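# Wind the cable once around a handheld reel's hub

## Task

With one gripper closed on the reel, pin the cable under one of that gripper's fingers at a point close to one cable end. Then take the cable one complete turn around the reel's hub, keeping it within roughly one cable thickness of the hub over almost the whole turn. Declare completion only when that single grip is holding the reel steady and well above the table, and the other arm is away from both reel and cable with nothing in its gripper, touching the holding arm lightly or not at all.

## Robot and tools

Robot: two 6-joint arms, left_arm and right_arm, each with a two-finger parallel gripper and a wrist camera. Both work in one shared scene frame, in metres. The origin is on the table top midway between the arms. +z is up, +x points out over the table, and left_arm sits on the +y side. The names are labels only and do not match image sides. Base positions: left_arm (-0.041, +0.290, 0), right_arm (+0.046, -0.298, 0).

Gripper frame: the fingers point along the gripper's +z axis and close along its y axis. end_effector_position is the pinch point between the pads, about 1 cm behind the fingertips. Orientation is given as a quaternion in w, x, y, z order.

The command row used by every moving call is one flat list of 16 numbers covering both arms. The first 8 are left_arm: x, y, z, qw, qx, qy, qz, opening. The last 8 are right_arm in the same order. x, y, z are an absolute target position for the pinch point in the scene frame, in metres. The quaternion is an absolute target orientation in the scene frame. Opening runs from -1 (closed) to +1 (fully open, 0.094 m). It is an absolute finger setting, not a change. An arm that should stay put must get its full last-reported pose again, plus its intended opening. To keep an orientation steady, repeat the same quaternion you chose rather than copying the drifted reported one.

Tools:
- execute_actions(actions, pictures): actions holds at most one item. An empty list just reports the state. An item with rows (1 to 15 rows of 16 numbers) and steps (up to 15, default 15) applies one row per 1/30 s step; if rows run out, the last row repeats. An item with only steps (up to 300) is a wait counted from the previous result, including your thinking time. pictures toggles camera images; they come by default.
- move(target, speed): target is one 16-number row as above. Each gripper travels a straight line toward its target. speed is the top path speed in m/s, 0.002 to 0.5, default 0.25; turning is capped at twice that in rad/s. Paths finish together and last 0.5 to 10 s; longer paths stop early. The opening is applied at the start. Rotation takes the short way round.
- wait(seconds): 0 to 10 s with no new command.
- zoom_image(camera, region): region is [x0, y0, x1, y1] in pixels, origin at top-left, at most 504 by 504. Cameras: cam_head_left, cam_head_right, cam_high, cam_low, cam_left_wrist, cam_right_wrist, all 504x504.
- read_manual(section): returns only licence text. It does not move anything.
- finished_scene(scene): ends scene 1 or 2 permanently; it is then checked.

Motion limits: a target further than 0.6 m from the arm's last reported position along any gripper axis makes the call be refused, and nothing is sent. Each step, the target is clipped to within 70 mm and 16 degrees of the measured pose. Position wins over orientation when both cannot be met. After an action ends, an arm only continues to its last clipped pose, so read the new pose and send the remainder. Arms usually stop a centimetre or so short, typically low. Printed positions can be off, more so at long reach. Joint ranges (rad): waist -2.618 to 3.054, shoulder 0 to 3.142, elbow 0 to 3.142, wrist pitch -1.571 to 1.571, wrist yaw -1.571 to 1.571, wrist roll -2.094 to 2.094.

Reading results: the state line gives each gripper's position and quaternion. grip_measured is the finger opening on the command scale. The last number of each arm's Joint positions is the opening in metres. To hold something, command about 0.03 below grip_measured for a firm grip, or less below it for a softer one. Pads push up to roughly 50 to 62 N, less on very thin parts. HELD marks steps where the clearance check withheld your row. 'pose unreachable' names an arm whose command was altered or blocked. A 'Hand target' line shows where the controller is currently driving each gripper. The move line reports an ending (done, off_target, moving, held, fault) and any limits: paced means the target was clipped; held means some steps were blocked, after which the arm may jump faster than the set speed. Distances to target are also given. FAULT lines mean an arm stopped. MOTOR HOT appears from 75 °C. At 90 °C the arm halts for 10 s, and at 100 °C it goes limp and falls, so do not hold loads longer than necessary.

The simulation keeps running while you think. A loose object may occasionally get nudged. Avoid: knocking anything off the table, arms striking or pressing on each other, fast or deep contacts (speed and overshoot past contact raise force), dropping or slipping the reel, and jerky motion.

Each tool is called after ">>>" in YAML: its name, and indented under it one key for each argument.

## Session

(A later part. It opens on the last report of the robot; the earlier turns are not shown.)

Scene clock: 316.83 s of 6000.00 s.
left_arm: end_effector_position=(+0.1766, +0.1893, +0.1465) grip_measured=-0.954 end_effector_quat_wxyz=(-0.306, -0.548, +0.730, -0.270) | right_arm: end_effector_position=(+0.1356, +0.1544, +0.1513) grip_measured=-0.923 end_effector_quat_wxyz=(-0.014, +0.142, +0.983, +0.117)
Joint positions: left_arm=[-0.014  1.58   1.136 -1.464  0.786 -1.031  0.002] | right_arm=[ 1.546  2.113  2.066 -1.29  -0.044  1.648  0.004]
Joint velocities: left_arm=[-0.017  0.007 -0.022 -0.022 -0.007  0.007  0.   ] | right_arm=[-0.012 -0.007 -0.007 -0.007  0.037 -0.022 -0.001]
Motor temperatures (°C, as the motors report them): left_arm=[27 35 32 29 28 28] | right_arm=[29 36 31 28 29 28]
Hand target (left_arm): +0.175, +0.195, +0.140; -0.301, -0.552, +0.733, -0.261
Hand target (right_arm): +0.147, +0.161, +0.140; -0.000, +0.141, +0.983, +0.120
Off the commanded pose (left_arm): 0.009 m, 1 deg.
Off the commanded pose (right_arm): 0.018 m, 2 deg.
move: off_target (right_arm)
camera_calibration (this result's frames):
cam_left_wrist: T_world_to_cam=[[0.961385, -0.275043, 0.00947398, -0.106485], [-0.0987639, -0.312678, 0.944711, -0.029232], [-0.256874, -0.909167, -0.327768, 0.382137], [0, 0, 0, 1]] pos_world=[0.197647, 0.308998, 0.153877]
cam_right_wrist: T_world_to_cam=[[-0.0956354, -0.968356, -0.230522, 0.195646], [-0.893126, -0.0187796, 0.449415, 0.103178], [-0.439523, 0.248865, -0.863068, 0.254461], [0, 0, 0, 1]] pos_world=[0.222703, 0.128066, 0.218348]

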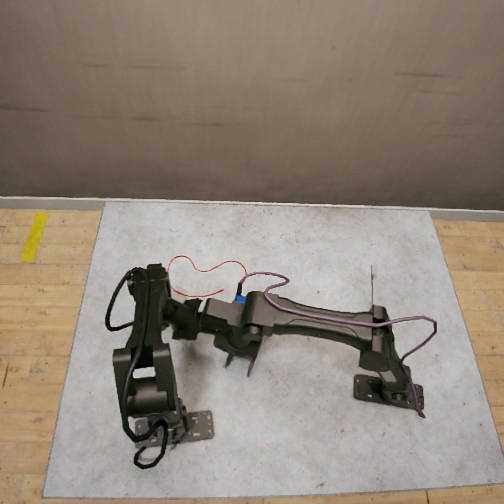

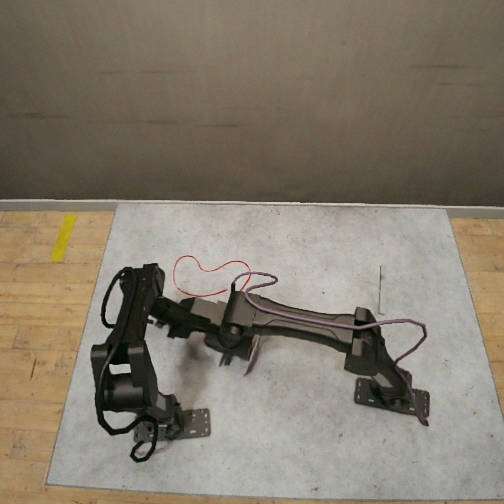

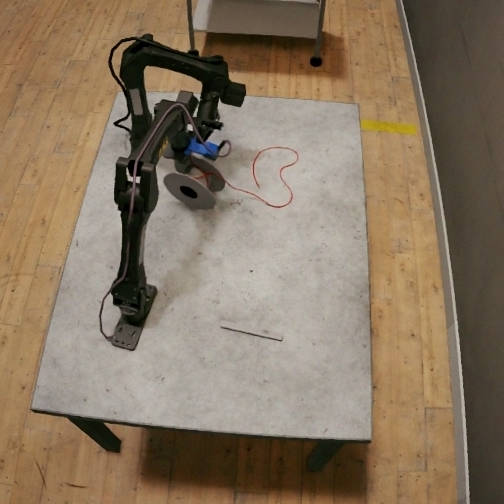

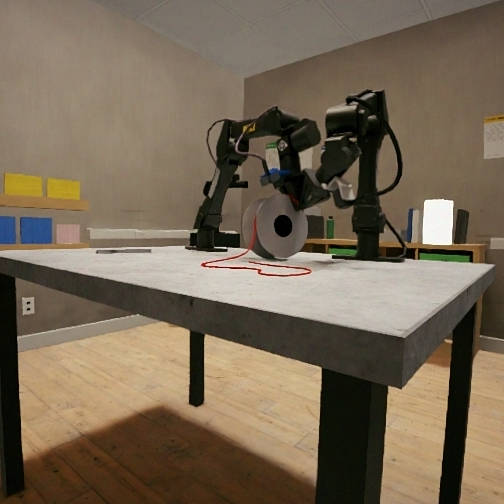

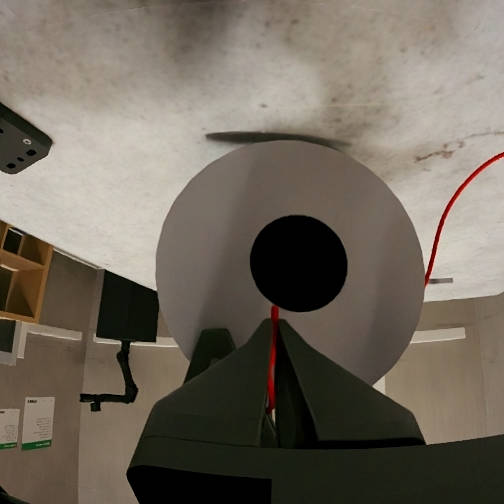

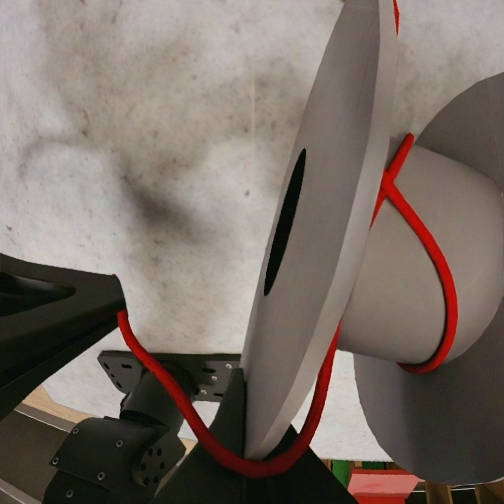

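>>> move:
  target: [0.177,0.19,0.146,-0.30,-0.55,0.73,-0.26,-0.75,0.137,0.156,0.15,0,0.14,0.98,0.12,-0.94]
  speed: 0.05

>>> move:
  target: [0.2,0.29,0.17,-0.30,-0.55,0.73,-0.26,-0.75,0.137,0.158,0.148,0,0.14,0.98,0.12,-0.94]
  speed: 0.1

>>> move:
  target: [0.2,0.29,0.17,-0.30,-0.55,0.73,-0.26,-0.75,0.137,0.158,0.148,0,0.14,0.98,0.12,-0.45]

Scene clock: 323.80 s of 6000.00 s.
left_arm: end_effector_position=(+0.1756, +0.1915, +0.1444) grip_measured=-0.753 end_effector_quat_wxyz=(-0.305, -0.554, +0.729, -0.260) | right_arm: end_effector_position=(+0.1338, +0.1505, +0.1531) grip_measured=-0.931 end_effector_quat_wxyz=(-0.017, +0.145, +0.983, +0.112)
Joint positions: left_arm=[-0.014  1.58   1.136 -1.464  0.768 -1.045  0.012] | right_arm=[ 1.546  2.107  2.066 -1.307 -0.049  1.655  0.003]
Joint velocities: left_arm=[-0.007 -0.012  0.007 -0.007 -0.022 -0.11  -0.   ] | right_arm=[ 0.027  0.007  0.002 -0.051 -0.007 -0.051 -0.   ]
Motor temperatures (°C, as the motors report them): left_arm=[27 34 32 29 28 28] | right_arm=[29 35 31 28 29 28]
Hand target (left_arm): +0.177, +0.190, +0.146; -0.301, -0.552, +0.733, -0.261
Hand target (right_arm): +0.137, +0.156, +0.150; -0.000, +0.140, +0.983, +0.120
Off the commanded pose (left_arm): 0.003 m, 1 deg.
Off the commanded pose (right_arm): 0.007 m, 2 deg.
After step 180, 0.27 s passed at rest.
move: done
camera_calibration (this result's frames):
cam_left_wrist: T_world_to_cam=[[0.962437, -0.271396, -0.00770627, -0.103305], [-0.0858012, -0.330956, 0.939737, -0.0247114], [-0.257592, -0.903777, -0.34181, 0.384287], [0, 0, 0, 1]] pos_world=[0.196293, 0.311095, 0.153779]
cam_right_wrist: T_world_to_cam=[[-0.102561, -0.96987, -0.220982, 0.191817], [-0.889227, -0.0101738, 0.457353, 0.0976386], [-0.445822, 0.24341, -0.861391, 0.257594], [0, 0, 0, 1]] pos_world=[0.221337, 0.12433, 0.219622]

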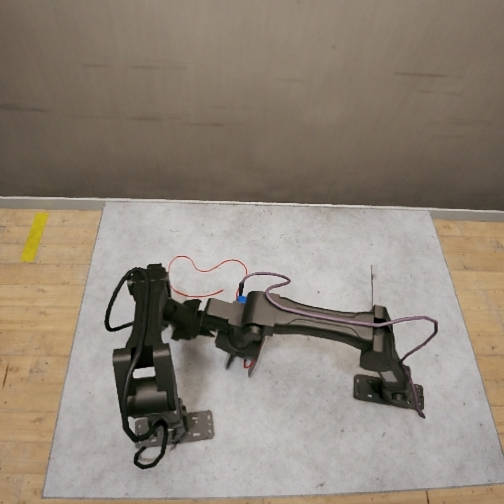

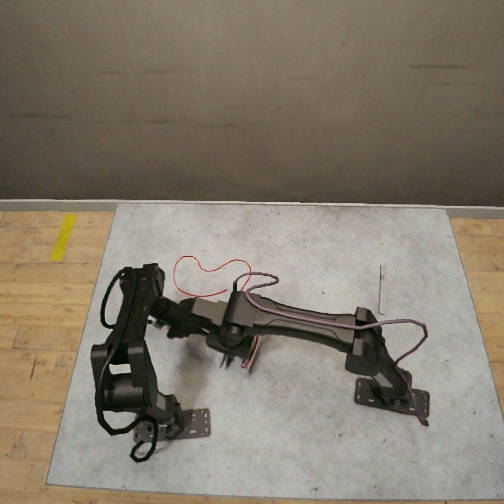

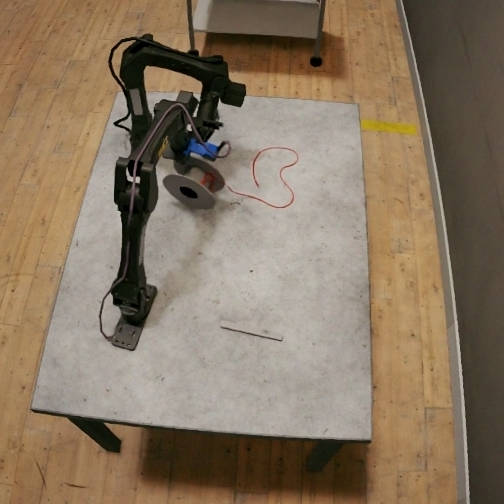

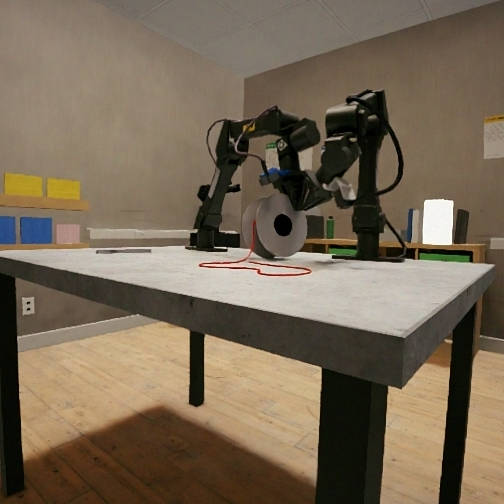

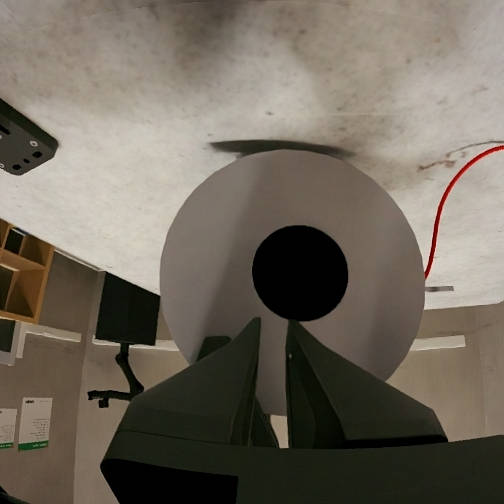

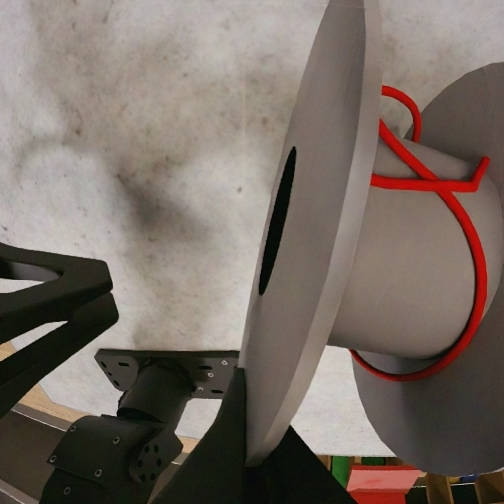

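Scene clock: 325.23 s of 6000.00 s.
left_arm: end_effector_position=(+0.1993, +0.2862, +0.1578) grip_measured=-0.753 end_effector_quat_wxyz=(-0.211, -0.599, +0.720, -0.279) | right_arm: end_effector_position=(+0.1327, +0.1506, +0.1531) grip_measured=-0.931 end_effector_quat_wxyz=(-0.016, +0.144, +0.983, +0.112)
Joint positions: left_arm=[ 0.315  1.615  1.282 -1.562  0.649 -0.833  0.012] | right_arm=[ 1.55   2.107  2.066 -1.307 -0.045  1.656  0.003]
Joint velocities: left_arm=[ 0.007 -0.017 -0.002 -0.066 -0.081 -0.007  0.   ] | right_arm=[-0.007 -0.002  0.007 -0.037 -0.007  0.081 -0.001]
Motor temperatures (°C, as the motors report them): left_arm=[27 34 32 29 28 28] | right_arm=[29 35 31 28 29 28]
Hand target (left_arm): +0.202, +0.289, +0.169; -0.190, -0.596, +0.727, -0.284
Hand target (right_arm): +0.137, +0.158, +0.148; -0.000, +0.141, +0.983, +0.120
Off the commanded pose (left_arm): 0.013 m, 12 deg.
Off the commanded pose (right_arm): 0.010 m, 2 deg.
joint sent to its limit (left arm) — the command would take joint 4 (wrist pitch) past its lower limit, so that joint was sent only as far as its limit.
move: off_target (left_arm)
camera_calibration (this result's frames):
cam_left_wrist: T_world_to_cam=[[0.985022, -0.141988, 0.0978345, -0.158484], [-0.151162, -0.438094, 0.886128, 0.0481994], [-0.0829586, -0.887645, -0.452996, 0.458677], [0, 0, 0, 1]] pos_world=[0.201447, 0.405756, 0.180573]
cam_right_wrist: T_world_to_cam=[[-0.10003, -0.970313, -0.220196, 0.191409], [-0.890711, -0.0113009, 0.454429, 0.0975306], [-0.443427, 0.241588, -0.863138, 0.257273], [0, 0, 0, 1]] pos_world=[0.2201, 0.124674, 0.219889]

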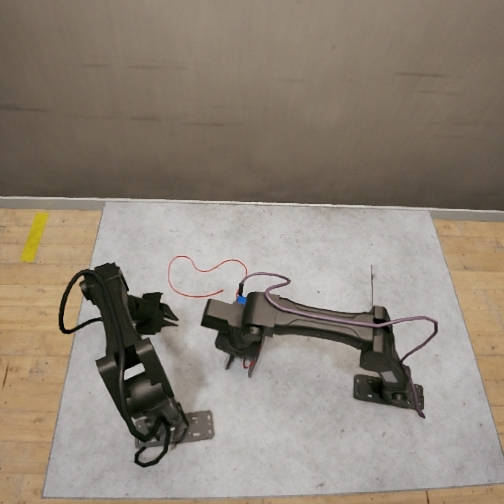

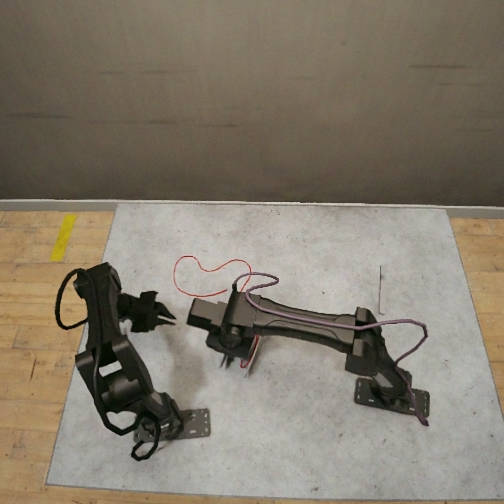

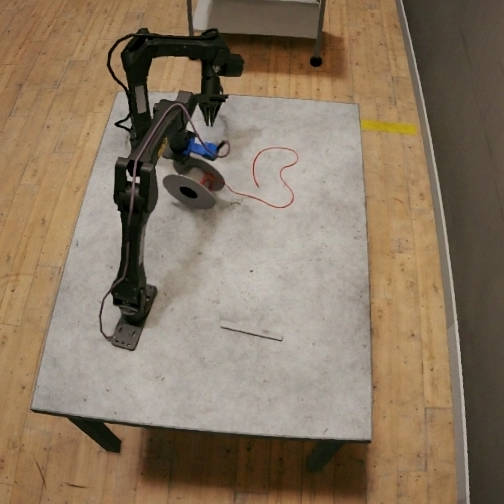

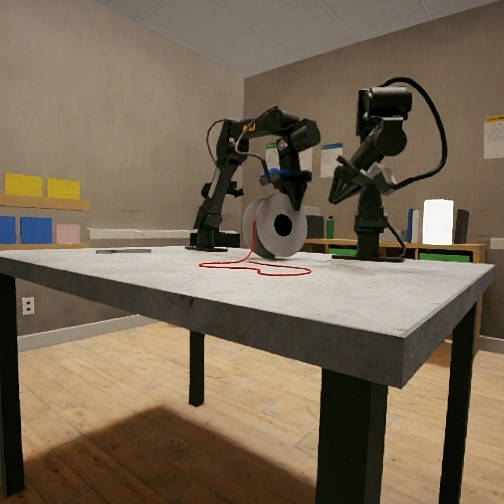

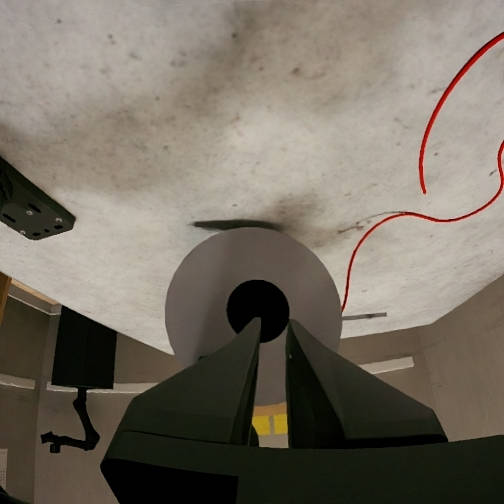

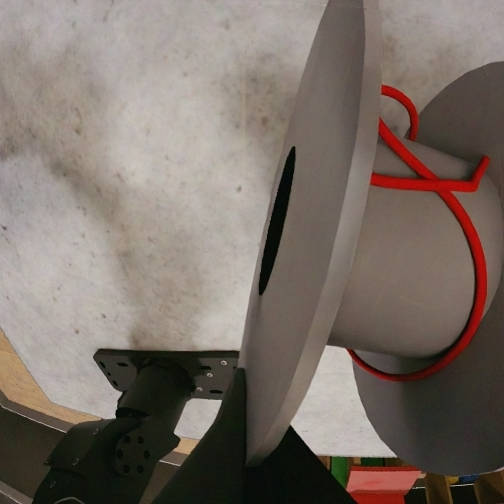

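Scene clock: 325.97 s of 6000.00 s.
left_arm: end_effector_position=(+0.1989, +0.2866, +0.1574) grip_measured=-0.753 end_effector_quat_wxyz=(-0.210, -0.599, +0.721, -0.278) | right_arm: end_effector_position=(+0.1355, +0.1552, +0.1542) grip_measured=-0.453 end_effector_quat_wxyz=(-0.010, +0.144, +0.982, +0.122)
Joint positions: left_arm=[ 0.315  1.615  1.282 -1.562  0.645 -0.831  0.012] | right_arm=[ 1.55   2.107  2.066 -1.286 -0.036  1.656  0.026]
Joint velocities: left_arm=[-0.007 -0.007 -0.022 -0.066 -0.007 -0.037  0.001] | right_arm=[-0.002  0.012 -0.012  0.037  0.007  0.051  0.001]
Motor temperatures (°C, as the motors report them): left_arm=[27 35 32 29 28 28] | right_arm=[29 35 31 28 29 28]
Hand target (left_arm): +0.200, +0.289, +0.169; -0.189, -0.597, +0.727, -0.283
Hand target (right_arm): +0.137, +0.158, +0.148; -0.000, +0.140, +0.983, +0.120
Off the commanded pose (left_arm): 0.013 m, 12 deg.
Off the commanded pose (right_arm): 0.007 m, 1 deg.
joint sent to its limit (left arm) — the command would take joint 4 (wrist pitch) past its lower limit, so that joint was sent only as far as its limit.
move: off_target (left_arm)
camera_calibration (this result's frames):
cam_left_wrist: T_world_to_cam=[[0.984671, -0.14493, 0.0970525, -0.157001], [-0.152056, -0.440631, 0.884717, 0.0498073], [-0.0854579, -0.885912, -0.455913, 0.459316], [0, 0, 0, 1]] pos_world=[0.20142, 0.406106, 0.180581]
cam_right_wrist: T_world_to_cam=[[-0.0990704, -0.965831, -0.23949, 0.198559], [-0.896934, -0.0175509, 0.441817, 0.103312], [-0.430924, 0.258578, -0.864547, 0.254256], [0, 0, 0, 1]] pos_world=[0.2219, 0.127843, 0.221725]

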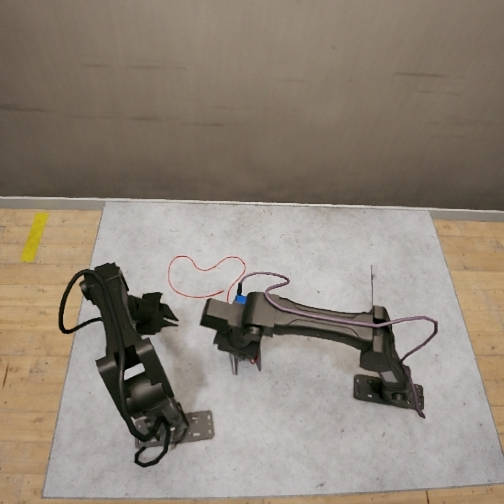

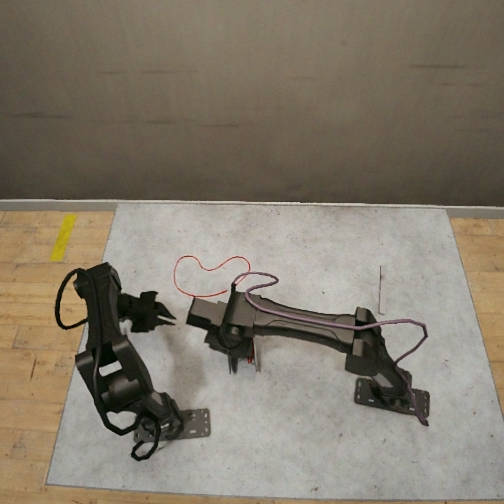

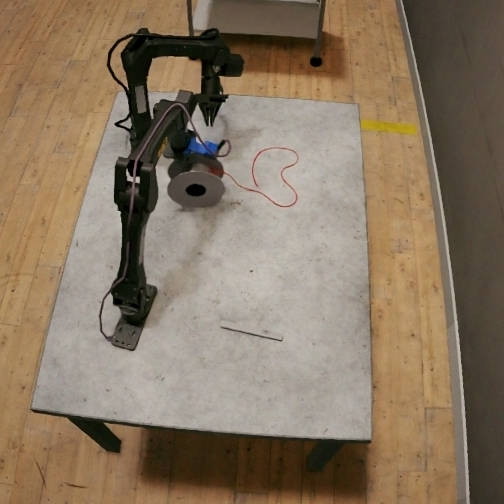

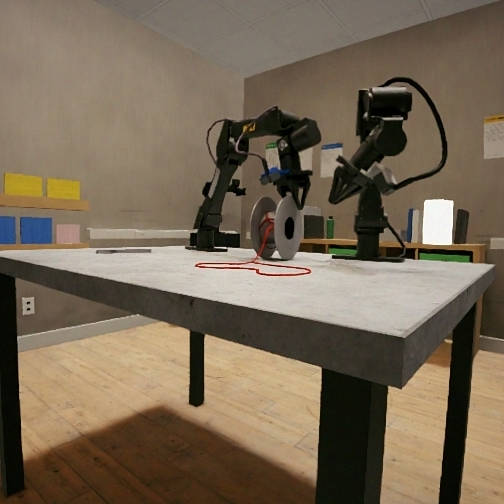

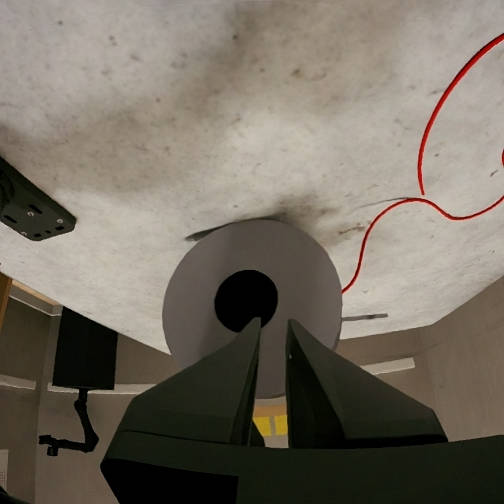

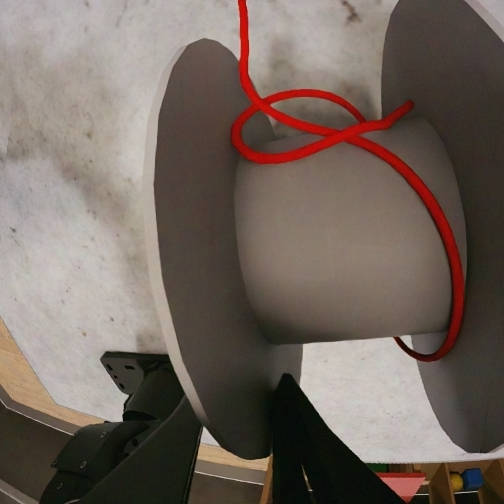

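>>> move:
  target: [0.2,0.31,0.17,-0.21,-0.6,0.72,-0.28,-0.75,0.15,0.14,0.24,0,0.05,0.98,0.12,-0.45]
  speed: 0.1

>>> zoom_image:
  camera: "cam_low"
  region: [230,180,330,280]

Scene clock: 333.33 s of 6000.00 s.
left_arm: end_effector_position=(+0.1970, +0.3048, +0.1559) grip_measured=-0.753 end_effector_quat_wxyz=(-0.197, -0.616, +0.709, -0.280) | right_arm: end_effector_position=(+0.1475, +0.1433, +0.2251) grip_measured=-0.453 end_effector_quat_wxyz=(+0.006, +0.054, +0.988, +0.146)
Joint positions: left_arm=[ 0.385  1.615  1.282 -1.562  0.63  -0.809  0.012] | right_arm=[ 1.515  2.131  2.391 -1.54  -0.044  1.441  0.026]
Joint velocities: left_arm=[-0.002 -0.017  0.002 -0.007  0.051  0.066  0.   ] | right_arm=[ 0.012 -0.002 -0.002  0.095 -0.051 -0.037  0.001]
Motor temperatures (°C, as the motors report them): left_arm=[27 35 32 29 28 28] | right_arm=[29 36 31 28 29 28]
Hand target (left_arm): +0.200, +0.309, +0.169; -0.171, -0.613, +0.716, -0.286
Hand target (right_arm): +0.150, +0.138, +0.239; +0.007, +0.051, +0.986, +0.158
Off the commanded pose (left_arm): 0.015 m, 3 deg.
Off the commanded pose (right_arm): 0.015 m, 3 deg.
joint sent to its limit (left arm) — the command would take joint 4 (wrist pitch) past its lower limit, so that joint was sent only as far as its limit.
joint sent to its limit (right arm) — the command would take joint 4 (wrist pitch) past its lower limit, so that joint was sent only as far as its limit.
move: off_target (left_arm, right_arm)
camera_calibration (this result's frames):
cam_left_wrist: T_world_to_cam=[[0.989767, -0.0991885, 0.102578, -0.168111], [-0.137001, -0.459602, 0.877495, 0.062826], [-0.0398925, -0.882569, -0.468488, 0.466584], [0, 0, 0, 1]] pos_world=[0.193611, 0.423993, 0.180704]
cam_right_wrist: T_world_to_cam=[[0.0847562, -0.955778, -0.281613, 0.186202], [-0.903244, -0.193024, 0.383265, 0.121817], [-0.420674, 0.221881, -0.879661, 0.330959], [0, 0, 0, 1]] pos_world=[0.233474, 0.128047, 0.29688]

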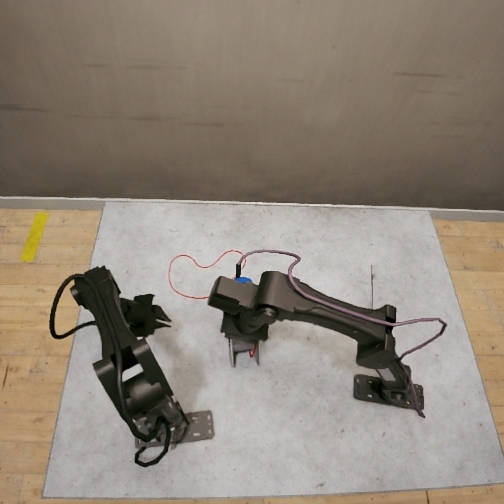

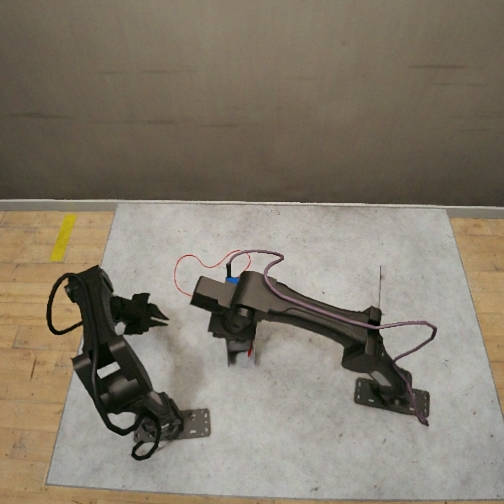

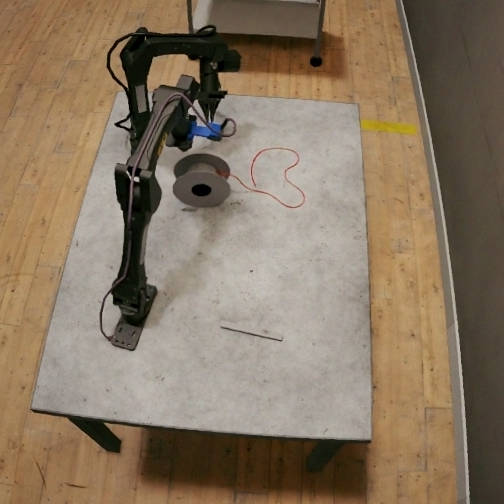

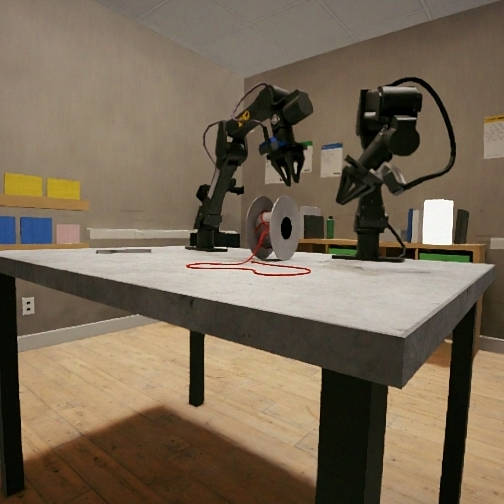

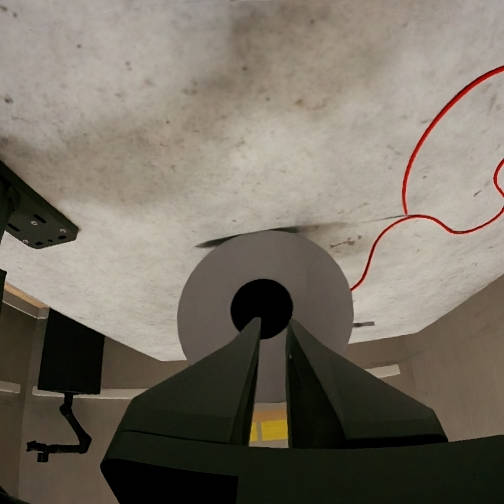

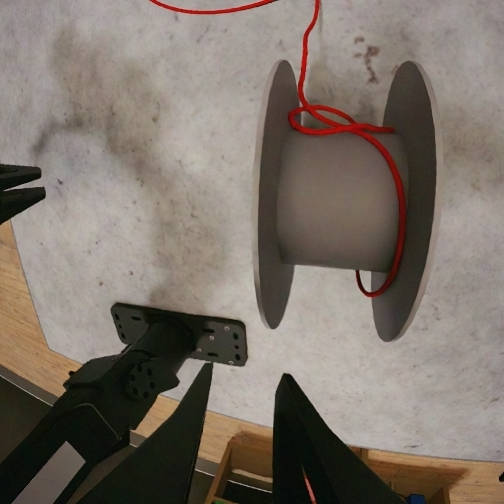

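Region (230, 180, 330, 280) of cam_low's 504x504 image, scaled by 5.040, with more detail than that image has.

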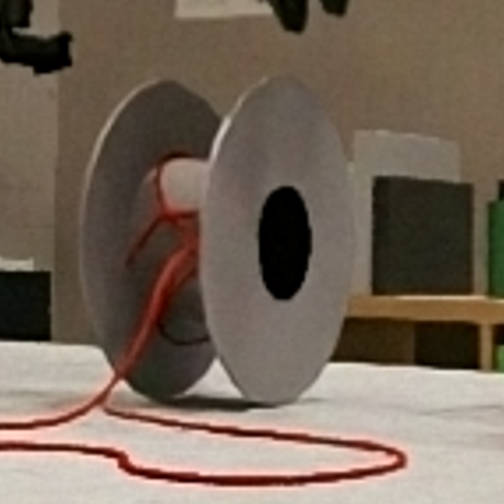

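>>> move:
  target: [0.2,0.34,0.17,-0.2,-0.62,0.71,-0.28,-0.75,0.29,0.088,0.17,-0.34,0,0.94,0,-0.4]
  speed: 0.15

>>> move:
  target: [0.2,0.34,0.17,-0.2,-0.62,0.71,-0.28,-0.75,0.285,0.088,0.11,-0.38,0,0.92,0,-0.4]
  speed: 0.1

Scene clock: 346.60 s of 6000.00 s.
left_arm: end_effector_position=(+0.1981, +0.3348, +0.1601) grip_measured=-0.753 end_effector_quat_wxyz=(-0.162, -0.637, +0.699, -0.282) | right_arm: end_effector_position=(+0.2932, +0.0897, +0.1751) grip_measured=-0.403 end_effector_quat_wxyz=(-0.181, +0.066, +0.959, +0.206)
Joint positions: left_arm=[ 0.481  1.615  1.318 -1.564  0.603 -0.776  0.012] | right_arm=[ 0.987  2.269  2.333 -1.546 -0.549  0.96   0.028]
Joint velocities: left_arm=[-0.012 -0.007  0.017  0.022  0.051  0.081 -0.   ] | right_arm=[-0.007 -0.022  0.012  0.007 -0.051 -0.022 -0.   ]
Motor temperatures (°C, as the motors report them): left_arm=[27 35 33 29 28 28] | right_arm=[29 36 31 28 29 28]
Hand target (left_arm): +0.201, +0.340, +0.169; -0.145, -0.636, +0.703, -0.284
Hand target (right_arm): +0.291, +0.088, +0.168; -0.198, +0.067, +0.957, +0.200
Off the commanded pose (left_arm): 0.011 m, 5 deg.
Off the commanded pose (right_arm): 0.006 m, 31 deg; orientation clipped at the last step of the last action.
joint sent to its limit (left arm) — the command would take joint 4 (wrist pitch) past its lower limit, so that joint was sent only as far as its limit.
joint sent to its limit (right arm) — the command would take joint 4 (wrist pitch) past its lower limit, so that joint was sent only as far as its limit.
After step 180, 4.37 s passed at rest.
move: off_target (left_arm, right_arm); limits=paced
camera_calibration (this result's frames):
cam_left_wrist: T_world_to_cam=[[0.989816, -0.0430204, 0.135696, -0.190759], [-0.138691, -0.506238, 0.851169, 0.0932053], [0.0320769, -0.86132, -0.507049, 0.479866], [0, 0, 0, 1]] pos_world=[0.186351, 0.452295, 0.189867]
cam_right_wrist: T_world_to_cam=[[-0.0222194, -0.901649, -0.431898, 0.161292], [-0.703874, -0.292681, 0.647224, 0.166507], [-0.709977, 0.318383, -0.628144, 0.392299], [0, 0, 0, 1]] pos_world=[0.399307, 0.069261, 0.208315]

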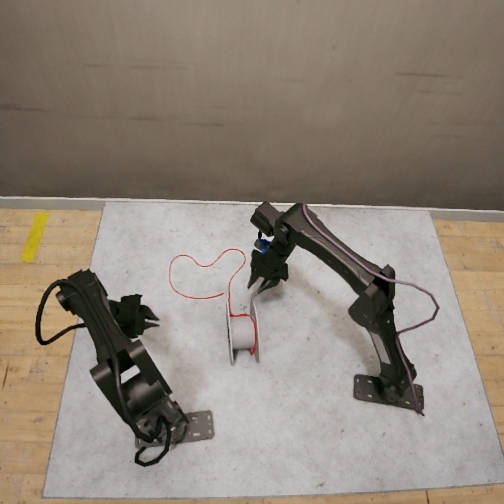

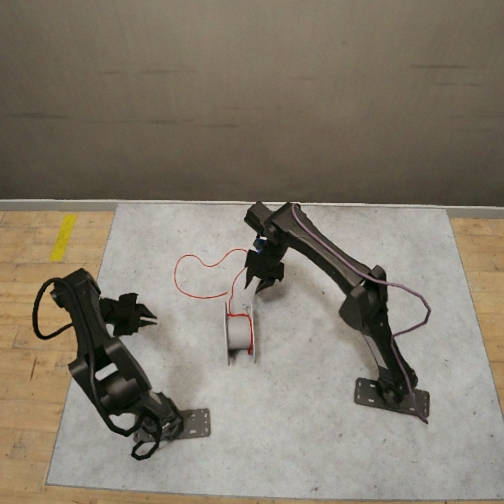

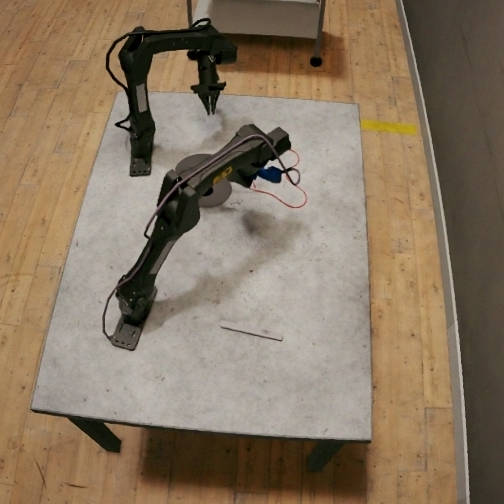

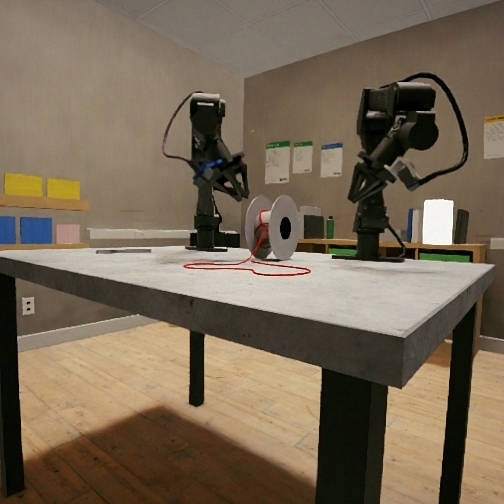

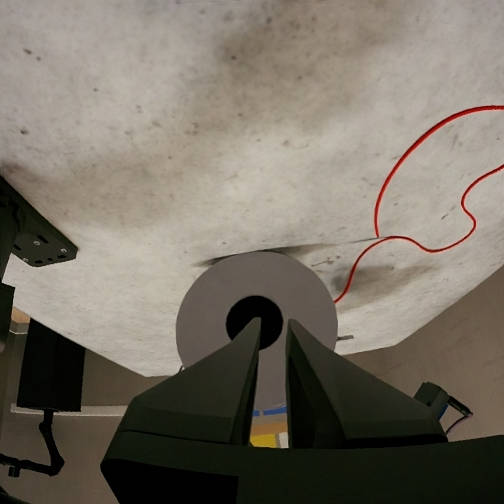

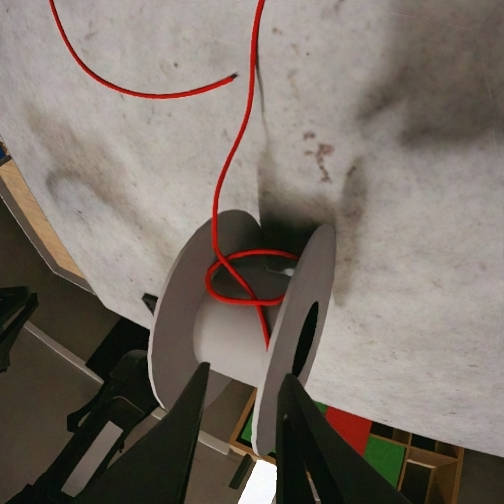

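Scene clock: 349.87 s of 6000.00 s.
left_arm: end_effector_position=(+0.1980, +0.3349, +0.1601) grip_measured=-0.753 end_effector_quat_wxyz=(-0.161, -0.636, +0.700, -0.281) | right_arm: end_effector_position=(+0.2857, +0.0936, +0.1177) grip_measured=-0.403 end_effector_quat_wxyz=(-0.244, +0.050, +0.953, +0.173)
Joint positions: left_arm=[ 0.481  1.615  1.318 -1.564  0.603 -0.775  0.012] | right_arm=[ 0.987  2.396  2.3   -1.548 -0.604  0.881  0.028]
Joint velocities: left_arm=[-0.007 -0.017  0.027  0.007 -0.022 -0.081  0.001] | right_arm=[ 0.007  0.002 -0.002 -0.022 -0.037 -0.037  0.   ]
Motor temperatures (°C, as the motors report them): left_arm=[27 35 33 29 28 28] | right_arm=[29 37 31 28 29 28]
Hand target (left_arm): +0.200, +0.339, +0.169; -0.145, -0.636, +0.703, -0.284
Hand target (right_arm): +0.285, +0.089, +0.109; -0.261, +0.058, +0.949, +0.165
Off the commanded pose (left_arm): 0.011 m, 5 deg.
Off the commanded pose (right_arm): 0.010 m, 26 deg; orientation clipped at the last step of the last action.
joint sent to its limit (left arm) — the command would take joint 4 (wrist pitch) past its lower limit, so that joint was sent only as far as its limit.
joint sent to its limit (right arm) — the command would take joint 4 (wrist pitch) past its lower limit, so that joint was sent only as far as its limit.
move: off_target (left_arm, right_arm); limits=paced
camera_calibration (this result's frames):
cam_left_wrist: T_world_to_cam=[[0.989707, -0.0440837, 0.136148, -0.190407], [-0.139609, -0.506481, 0.850874, 0.0935614], [0.0314467, -0.861124, -0.507422, 0.480001], [0, 0, 0, 1]] pos_world=[0.186414, 0.452333, 0.189878]
cam_right_wrist: T_world_to_cam=[[-0.0105316, -0.922089, -0.386835, 0.133168], [-0.599341, -0.303846, 0.740587, 0.159768], [-0.800425, 0.239646, -0.549445, 0.373569], [0, 0, 0, 1]] pos_world=[0.396171, 0.0818131, 0.138448]

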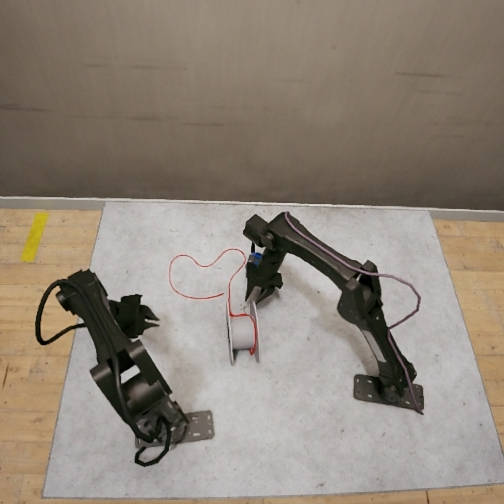

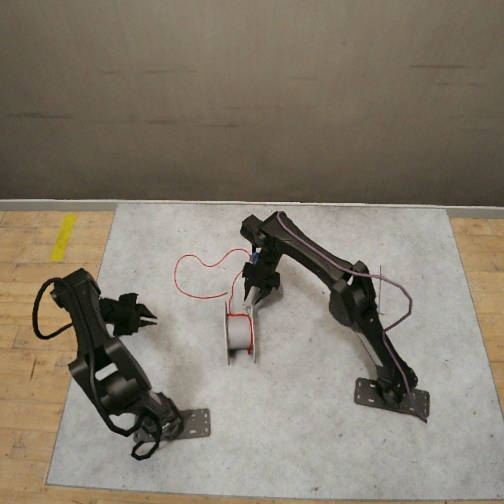

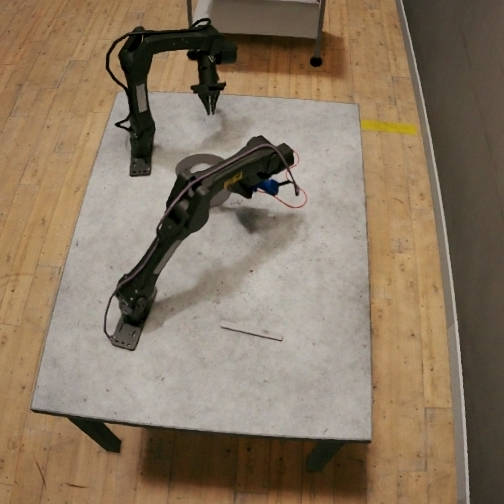

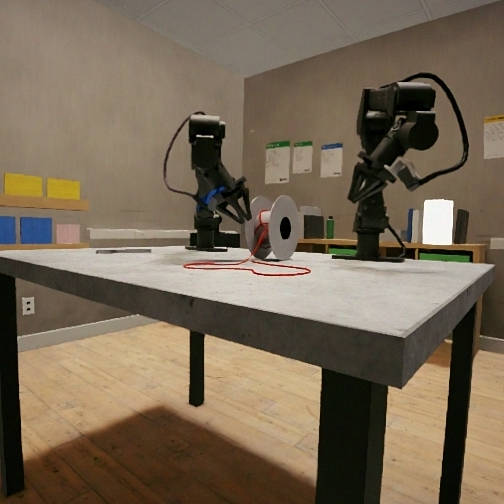

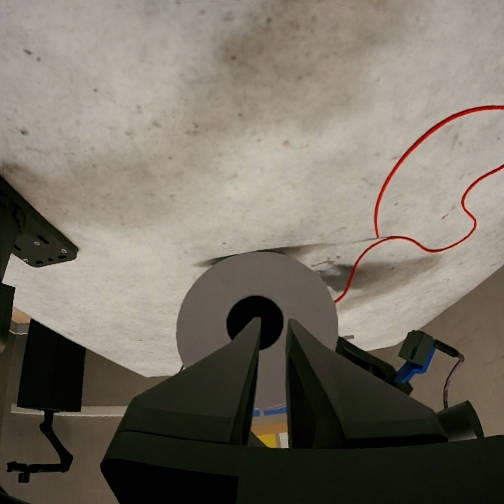

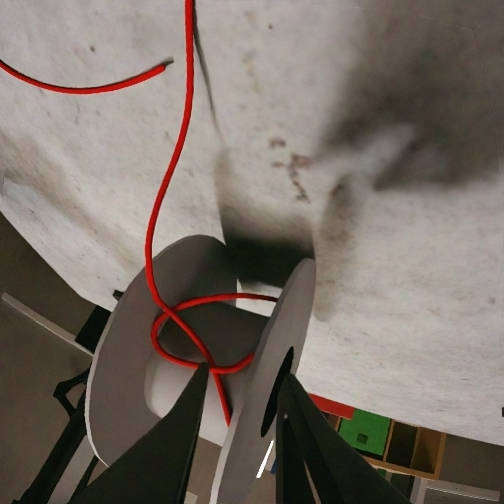

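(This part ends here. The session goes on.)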